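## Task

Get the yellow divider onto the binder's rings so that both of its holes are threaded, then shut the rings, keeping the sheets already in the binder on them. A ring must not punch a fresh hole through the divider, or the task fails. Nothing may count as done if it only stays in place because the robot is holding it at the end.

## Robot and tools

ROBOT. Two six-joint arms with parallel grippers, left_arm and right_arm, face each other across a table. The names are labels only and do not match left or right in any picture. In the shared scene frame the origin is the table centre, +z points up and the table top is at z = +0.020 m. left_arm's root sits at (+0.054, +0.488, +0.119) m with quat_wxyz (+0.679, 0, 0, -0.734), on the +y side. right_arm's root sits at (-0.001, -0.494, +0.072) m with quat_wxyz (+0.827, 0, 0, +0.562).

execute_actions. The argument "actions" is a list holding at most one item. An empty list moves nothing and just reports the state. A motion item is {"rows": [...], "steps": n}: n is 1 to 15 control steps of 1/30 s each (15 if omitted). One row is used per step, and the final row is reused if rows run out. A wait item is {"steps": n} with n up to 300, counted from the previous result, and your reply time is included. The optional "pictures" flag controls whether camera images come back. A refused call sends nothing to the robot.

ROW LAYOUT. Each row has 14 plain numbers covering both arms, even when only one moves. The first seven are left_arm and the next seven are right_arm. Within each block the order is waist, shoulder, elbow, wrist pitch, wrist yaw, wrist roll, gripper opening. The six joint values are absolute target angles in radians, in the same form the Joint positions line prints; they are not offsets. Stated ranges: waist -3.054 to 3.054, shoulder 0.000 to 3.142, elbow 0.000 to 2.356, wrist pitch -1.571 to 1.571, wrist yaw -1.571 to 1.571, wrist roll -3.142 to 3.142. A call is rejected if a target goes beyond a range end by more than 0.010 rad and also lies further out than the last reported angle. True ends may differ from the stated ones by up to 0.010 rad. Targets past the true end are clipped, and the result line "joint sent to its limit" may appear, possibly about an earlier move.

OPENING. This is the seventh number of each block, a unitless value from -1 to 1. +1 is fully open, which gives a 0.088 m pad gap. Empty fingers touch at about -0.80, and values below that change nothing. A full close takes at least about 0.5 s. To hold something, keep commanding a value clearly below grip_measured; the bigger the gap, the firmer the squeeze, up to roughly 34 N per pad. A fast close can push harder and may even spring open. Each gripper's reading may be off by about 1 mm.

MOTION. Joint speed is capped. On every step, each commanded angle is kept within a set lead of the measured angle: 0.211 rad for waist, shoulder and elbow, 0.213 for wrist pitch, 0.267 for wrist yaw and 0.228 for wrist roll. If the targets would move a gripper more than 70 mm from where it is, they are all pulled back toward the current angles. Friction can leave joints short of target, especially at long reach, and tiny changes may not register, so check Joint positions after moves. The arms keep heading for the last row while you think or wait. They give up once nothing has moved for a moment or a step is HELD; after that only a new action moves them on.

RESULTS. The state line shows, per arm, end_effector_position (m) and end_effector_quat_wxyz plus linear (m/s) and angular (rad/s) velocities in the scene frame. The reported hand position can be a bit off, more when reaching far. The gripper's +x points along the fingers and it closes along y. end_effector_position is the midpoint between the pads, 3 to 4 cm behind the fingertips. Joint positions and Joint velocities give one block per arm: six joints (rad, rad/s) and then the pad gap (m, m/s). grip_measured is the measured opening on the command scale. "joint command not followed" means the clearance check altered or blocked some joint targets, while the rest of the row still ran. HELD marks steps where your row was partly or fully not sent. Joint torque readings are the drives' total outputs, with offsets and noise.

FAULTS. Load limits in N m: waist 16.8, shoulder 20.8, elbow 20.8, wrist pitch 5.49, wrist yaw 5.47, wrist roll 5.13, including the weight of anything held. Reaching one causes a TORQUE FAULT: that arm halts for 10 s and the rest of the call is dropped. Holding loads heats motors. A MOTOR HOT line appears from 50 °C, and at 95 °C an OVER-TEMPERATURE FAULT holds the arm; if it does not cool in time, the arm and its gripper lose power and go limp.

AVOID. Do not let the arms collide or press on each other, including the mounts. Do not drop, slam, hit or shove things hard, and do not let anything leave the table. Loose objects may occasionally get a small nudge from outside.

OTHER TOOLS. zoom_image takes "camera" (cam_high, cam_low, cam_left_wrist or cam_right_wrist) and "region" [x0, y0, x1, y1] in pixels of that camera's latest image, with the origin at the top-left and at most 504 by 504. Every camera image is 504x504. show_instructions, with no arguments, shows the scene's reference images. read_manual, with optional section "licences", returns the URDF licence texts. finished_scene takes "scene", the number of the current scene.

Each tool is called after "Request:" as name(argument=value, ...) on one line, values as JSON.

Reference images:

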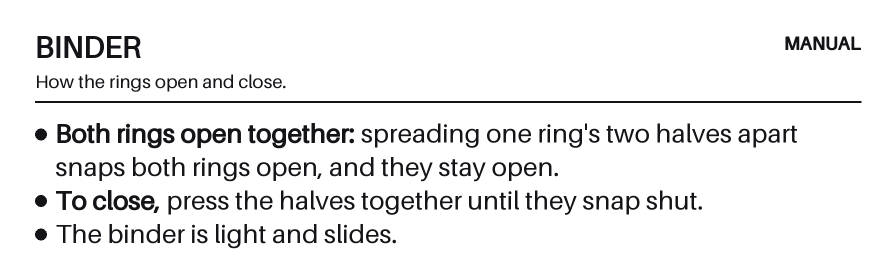

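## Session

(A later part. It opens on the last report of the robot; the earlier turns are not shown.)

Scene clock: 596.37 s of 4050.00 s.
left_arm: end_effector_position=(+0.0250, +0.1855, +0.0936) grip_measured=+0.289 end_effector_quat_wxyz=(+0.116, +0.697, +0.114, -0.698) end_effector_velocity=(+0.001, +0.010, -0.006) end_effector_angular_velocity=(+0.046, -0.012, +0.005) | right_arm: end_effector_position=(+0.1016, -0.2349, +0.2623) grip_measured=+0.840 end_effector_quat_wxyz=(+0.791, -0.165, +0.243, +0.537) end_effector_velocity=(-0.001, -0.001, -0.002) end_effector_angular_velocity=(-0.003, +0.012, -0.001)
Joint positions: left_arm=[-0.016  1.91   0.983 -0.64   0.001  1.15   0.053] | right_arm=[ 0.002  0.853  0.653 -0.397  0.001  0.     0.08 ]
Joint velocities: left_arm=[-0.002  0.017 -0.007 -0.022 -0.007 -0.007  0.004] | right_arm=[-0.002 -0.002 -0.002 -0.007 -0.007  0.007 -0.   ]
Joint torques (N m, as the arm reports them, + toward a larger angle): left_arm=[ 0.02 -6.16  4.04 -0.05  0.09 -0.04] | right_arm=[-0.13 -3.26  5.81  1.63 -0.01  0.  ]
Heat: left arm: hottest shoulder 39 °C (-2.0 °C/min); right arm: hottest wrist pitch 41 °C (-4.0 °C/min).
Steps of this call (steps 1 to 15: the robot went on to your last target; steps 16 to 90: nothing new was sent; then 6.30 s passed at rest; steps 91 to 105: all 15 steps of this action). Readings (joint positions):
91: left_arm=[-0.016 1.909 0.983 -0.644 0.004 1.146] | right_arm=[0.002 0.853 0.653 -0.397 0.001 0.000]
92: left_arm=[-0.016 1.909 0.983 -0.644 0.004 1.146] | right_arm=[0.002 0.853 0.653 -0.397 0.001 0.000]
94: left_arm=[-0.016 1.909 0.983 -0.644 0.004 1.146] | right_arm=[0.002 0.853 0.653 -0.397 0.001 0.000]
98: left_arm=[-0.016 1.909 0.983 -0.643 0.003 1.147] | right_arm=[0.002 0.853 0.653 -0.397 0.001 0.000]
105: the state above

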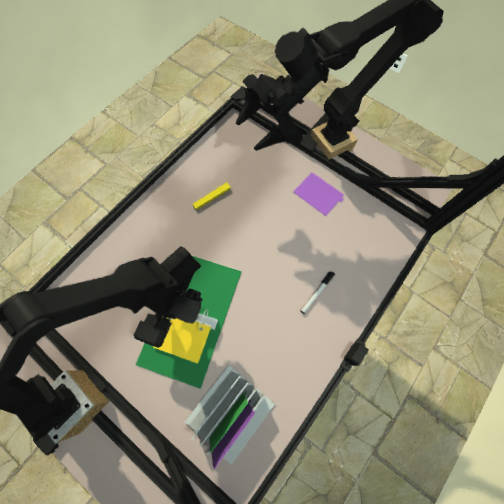

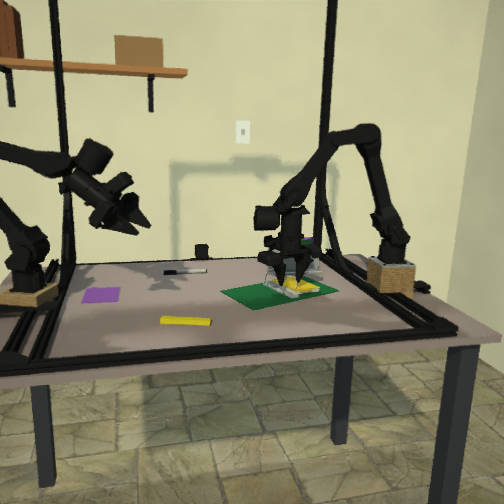

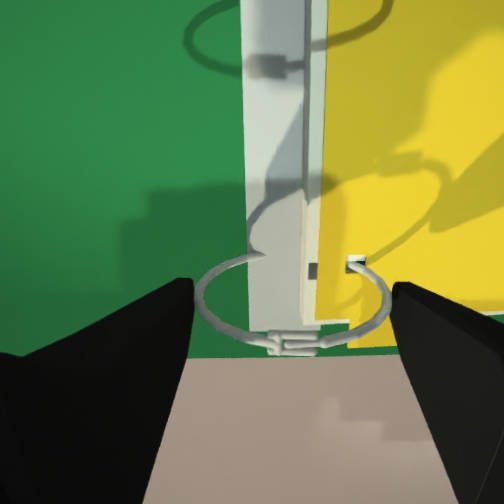

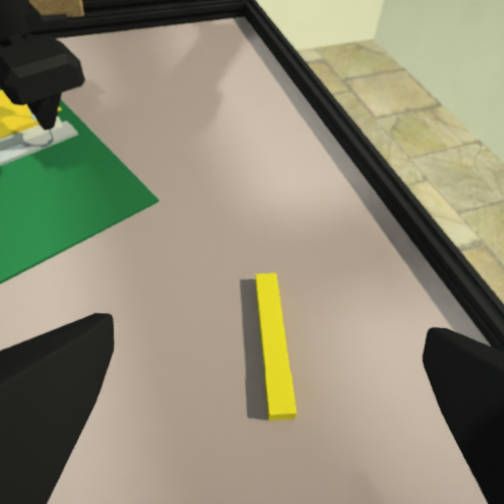

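Request:
execute_actions(actions=[{"rows":[[-0.014,1.917,0.977,-0.643,0,1.15,0.85,0,0.85,0.64,-0.4,0,0,0.84]],"steps":15}])

Request:
execute_actions(actions=[{"rows":[[-0.014,1.82,1.10,-0.86,0,1.15,0.85,0,0.85,0.64,-0.4,0,0,0.84]],"steps":15}], pictures=false)

Request:
execute_actions(actions=[{"rows":[[-0.014,1.6,1.2,-1.0,0,1.15,0.85,0,0.85,0.64,-0.4,0,0,0.84]],"steps":15}], pictures=false)

Request:
execute_actions(actions=[{"rows":[[-0.014,1.0,0.8,-0.6,0,1.15,0.85,0,0.85,0.64,-0.4,0,0,0.84]],"steps":15}])

Scene clock: 613.50 s of 4050.00 s.
left_arm: end_effector_position=(+0.0251, +0.1866, +0.0931) grip_measured=+0.844 end_effector_quat_wxyz=(+0.114, +0.697, +0.115, -0.698) end_effector_velocity=(+0.000, -0.002, +0.002) end_effector_angular_velocity=(-0.013, -0.006, -0.010) | right_arm: end_effector_position=(+0.1016, -0.2352, +0.2617) grip_measured=+0.840 end_effector_quat_wxyz=(+0.790, -0.166, +0.244, +0.537) end_effector_velocity=(-0.001, -0.001, -0.002) end_effector_angular_velocity=(-0.008, +0.001, +0.008)
Joint positions: left_arm=[-0.016  1.911  0.982 -0.643  0.001  1.15   0.08 ] | right_arm=[ 0.002  0.853  0.652 -0.397  0.001  0.     0.08 ]
Joint velocities: left_arm=[-0.002 -0.007 -0.002  0.007 -0.007  0.007  0.002] | right_arm=[-0.002 -0.002 -0.002 -0.007 -0.007 -0.007 -0.   ]
Joint torques (N m, as the arm reports them, + toward a larger angle): left_arm=[ 0.14 -6.18  4.01  0.08  0.04  0.01] | right_arm=[-0.11 -2.99  5.91  1.64 -0.05  0.01]
Heat: left arm: hottest shoulder 39 °C (-1.0 °C/min); right arm: hottest wrist pitch 41 °C (-2.0 °C/min).
Steps of this call (steps 1 to 15: the robot went on to your last target; steps 16 to 499: nothing new was sent; steps 500 to 514: all 15 steps of this action). Readings (joint positions):
500: left_arm=[-0.016 1.911 0.982 -0.640 0.001 1.150] | right_arm=[0.002 0.853 0.652 -0.397 0.001 0.000]
501: left_arm=[-0.016 1.911 0.982 -0.641 0.001 1.150] | right_arm=[0.002 0.853 0.652 -0.397 0.001 0.000]
503: left_arm=[-0.016 1.911 0.982 -0.643 0.001 1.150] | right_arm=[0.002 0.853 0.652 -0.397 0.001 0.000]
507: left_arm=[-0.016 1.911 0.982 -0.643 0.001 1.150] | right_arm=[0.002 0.853 0.652 -0.397 0.001 0.000]
514: the state above

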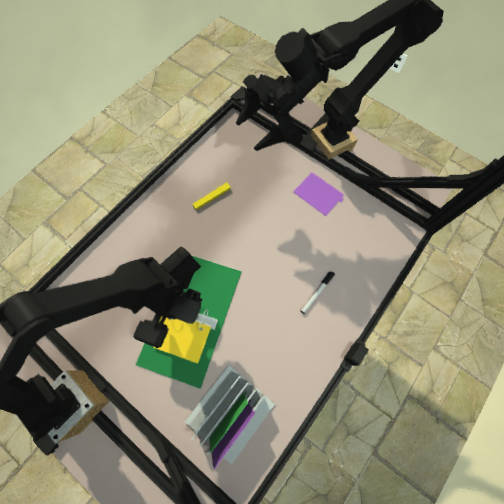

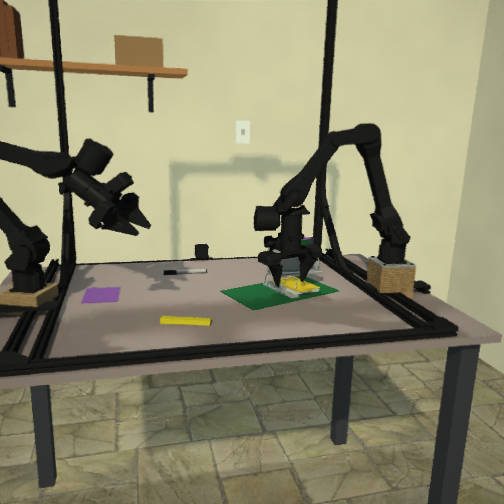

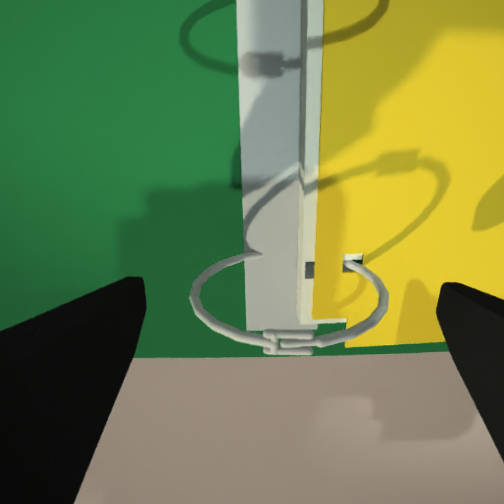

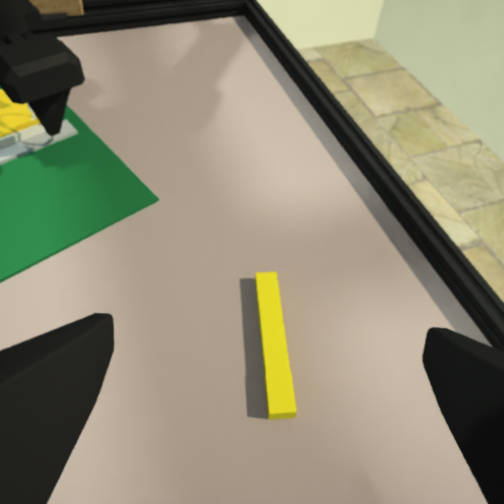

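Scene clock: 614.00 s of 4050.00 s.
left_arm: end_effector_position=(+0.0248, +0.1836, +0.1413) grip_measured=+0.850 end_effector_quat_wxyz=(+0.110, +0.699, +0.120, -0.697) end_effector_velocity=(+0.005, +0.008, +0.000) end_effector_angular_velocity=(+0.034, -0.025, +0.009) | right_arm: end_effector_position=(+0.1016, -0.2352, +0.2617) grip_measured=+0.840 end_effector_quat_wxyz=(+0.790, -0.166, +0.244, +0.537) end_effector_velocity=(-0.000, +0.001, +0.003) end_effector_angular_velocity=(+0.015, +0.005, -0.001)
Joint positions: left_arm=[-0.016  1.825  1.094 -0.855  0.001  1.15   0.081] | right_arm=[ 0.002  0.853  0.652 -0.397  0.001  0.     0.08 ]
Joint velocities: left_arm=[ 0.002 -0.002 -0.002 -0.037 -0.022 -0.007 -0.   ] | right_arm=[-0.002 -0.002  0.002  0.007 -0.007  0.007 -0.   ]
Joint torques (N m, as the arm reports them, + toward a larger angle): left_arm=[ 0.09 -7.46  5.98 -0.1   0.02  0.  ] | right_arm=[-0.07 -3.14  6.14  1.65 -0.04  0.02]
Heat: left arm: hottest shoulder 40 °C (+0.0 °C/min); right arm: hottest wrist pitch 41 °C (-2.0 °C/min).
Steps of this call (steps 1 to 15: all 15 steps of this action). Readings (joint positions):
1: left_arm=[-0.016 1.905 0.993 -0.667 0.001 1.150] | right_arm=[0.002 0.853 0.652 -0.397 0.001 0.000]
2: left_arm=[-0.016 1.898 1.013 -0.731 0.001 1.150] | right_arm=[0.002 0.853 0.652 -0.397 0.001 0.000]
4: left_arm=[-0.016 1.866 1.046 -0.791 0.001 1.150] | right_arm=[0.002 0.853 0.652 -0.397 0.001 0.000]
8: left_arm=[-0.016 1.827 1.091 -0.835 0.001 1.150] | right_arm=[0.002 0.853 0.652 -0.397 0.001 0.000]
15: the state above

Scene clock: 614.50 s of 4050.00 s.
left_arm: end_effector_position=(+0.0239, +0.1744, +0.2307) grip_measured=+0.850 end_effector_quat_wxyz=(+0.173, +0.679, +0.056, -0.711) end_effector_velocity=(+0.003, +0.003, -0.002) end_effector_angular_velocity=(+0.010, -0.021, +0.009) | right_arm: end_effector_position=(+0.1016, -0.2352, +0.2617) grip_measured=+0.840 end_effector_quat_wxyz=(+0.790, -0.166, +0.244, +0.537) end_effector_velocity=(-0.001, -0.002, -0.004) end_effector_angular_velocity=(-0.012, +0.003, +0.008)
Joint positions: left_arm=[-0.016  1.604  1.2   -0.996  0.001  1.15   0.081] | right_arm=[ 0.002  0.853  0.652 -0.397  0.001  0.     0.08 ]
Joint velocities: left_arm=[-0.002 -0.002 -0.007 -0.007 -0.022 -0.007 -0.   ] | right_arm=[-0.002 -0.002 -0.007 -0.007 -0.007 -0.007 -0.   ]
Joint torques (N m, as the arm reports them, + toward a larger angle): left_arm=[ 0.1  -6.35  6.1   0.22  0.   -0.02] | right_arm=[-0.28 -3.1   6.06  1.61 -0.02 -0.01]
Heat: left arm: hottest shoulder 40 °C (+0.0 °C/min); right arm: hottest wrist pitch 41 °C (-2.0 °C/min).
Steps of this call (steps 1 to 15: all 15 steps of this action). Readings (joint positions):
1: left_arm=[-0.016 1.811 1.101 -0.870 0.001 1.150] | right_arm=[0.002 0.853 0.652 -0.397 0.001 0.000]
2: left_arm=[-0.016 1.789 1.110 -0.908 0.001 1.150] | right_arm=[0.002 0.853 0.652 -0.397 0.001 0.000]
4: left_arm=[-0.016 1.713 1.137 -0.949 0.001 1.150] | right_arm=[0.002 0.853 0.652 -0.397 0.001 0.000]
8: left_arm=[-0.016 1.612 1.198 -0.978 0.001 1.150] | right_arm=[0.002 0.853 0.652 -0.397 0.001 0.000]
15: the state above

Scene clock: 615.00 s of 4050.00 s.
left_arm: end_effector_position=(+0.0267, +0.2036, +0.3020) grip_measured=+0.850 end_effector_quat_wxyz=(+0.363, +0.579, -0.150, -0.715) end_effector_velocity=(+0.003, +0.025, +0.022) end_effector_angular_velocity=(-0.124, +0.012, +0.008) | right_arm: end_effector_position=(+0.1016, -0.2352, +0.2617) grip_measured=+0.840 end_effector_quat_wxyz=(+0.790, -0.166, +0.244, +0.537) end_effector_velocity=(-0.001, -0.001, +0.002) end_effector_angular_velocity=(+0.002, -0.003, +0.008)
Joint positions: left_arm=[-0.016  1.019  0.823 -0.605  0.001  1.15   0.081] | right_arm=[ 0.002  0.853  0.652 -0.397  0.001  0.     0.08 ]
Joint velocities: left_arm=[-0.002 -0.193 -0.076  0.007 -0.007 -0.007 -0.   ] | right_arm=[-0.002 -0.007  0.002 -0.007 -0.007 -0.007 -0.   ]
Joint torques (N m, as the arm reports them, + toward a larger angle): left_arm=[ 0.17 -2.41  5.42  1.14 -0.01 -0.04] | right_arm=[ 0.04 -3.    5.98  1.62  0.   -0.01]
Heat: left arm: hottest shoulder 40 °C (+0.0 °C/min); right arm: hottest wrist pitch 41 °C (-2.0 °C/min).
Steps of this call (steps 1 to 15: all 15 steps of this action). Readings (joint positions):
1: left_arm=[-0.016 1.580 1.173 -0.952 0.001 1.150] | right_arm=[0.002 0.853 0.652 -0.397 0.001 0.000]
2: left_arm=[-0.016 1.538 1.119 -0.889 0.001 1.150] | right_arm=[0.002 0.853 0.652 -0.397 0.001 0.000]
4: left_arm=[-0.016 1.433 1.013 -0.799 0.001 1.150] | right_arm=[0.002 0.853 0.652 -0.397 0.001 0.000]
8: left_arm=[-0.016 1.231 0.862 -0.664 0.001 1.150] | right_arm=[0.002 0.853 0.652 -0.397 0.001 0.000]
15: the state above

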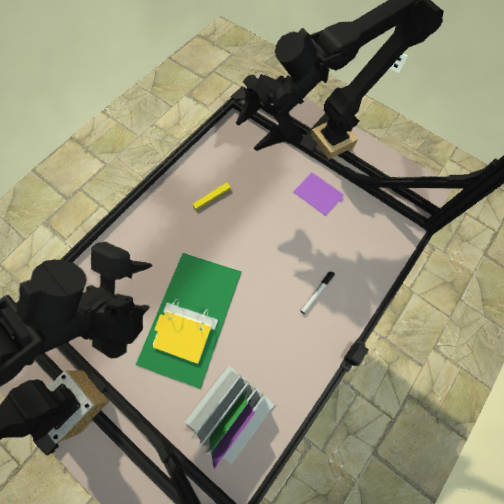

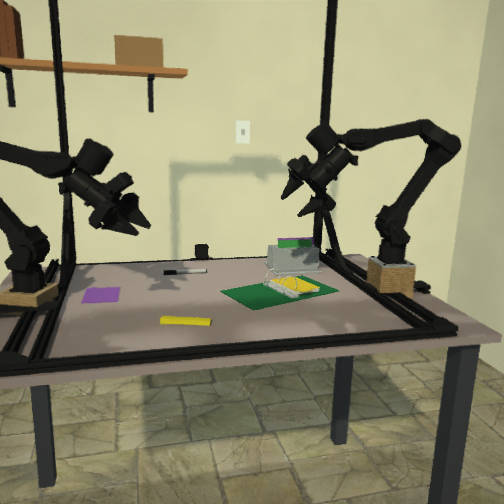

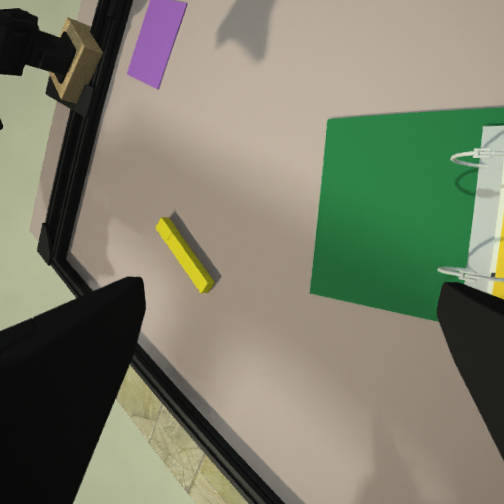

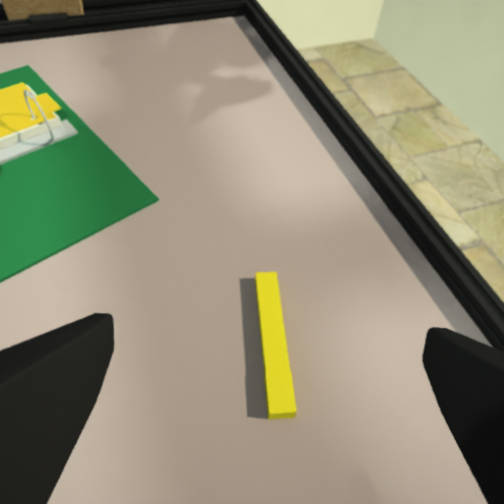

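Request:
zoom_image(camera="cam_high", region=[130, 270, 250, 390])

Region (130, 270, 250, 390) of cam_high's 504x504 image, scaled by 4.200, with more detail than that image has.

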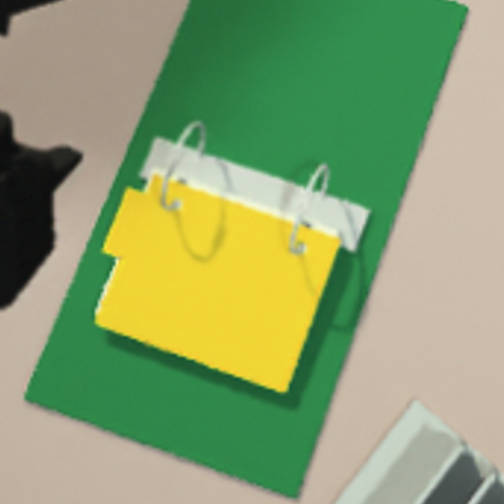

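Both rings are through the divider and closed.

Request:
finished_scene(scene=1)

The scene is finished: the task was done.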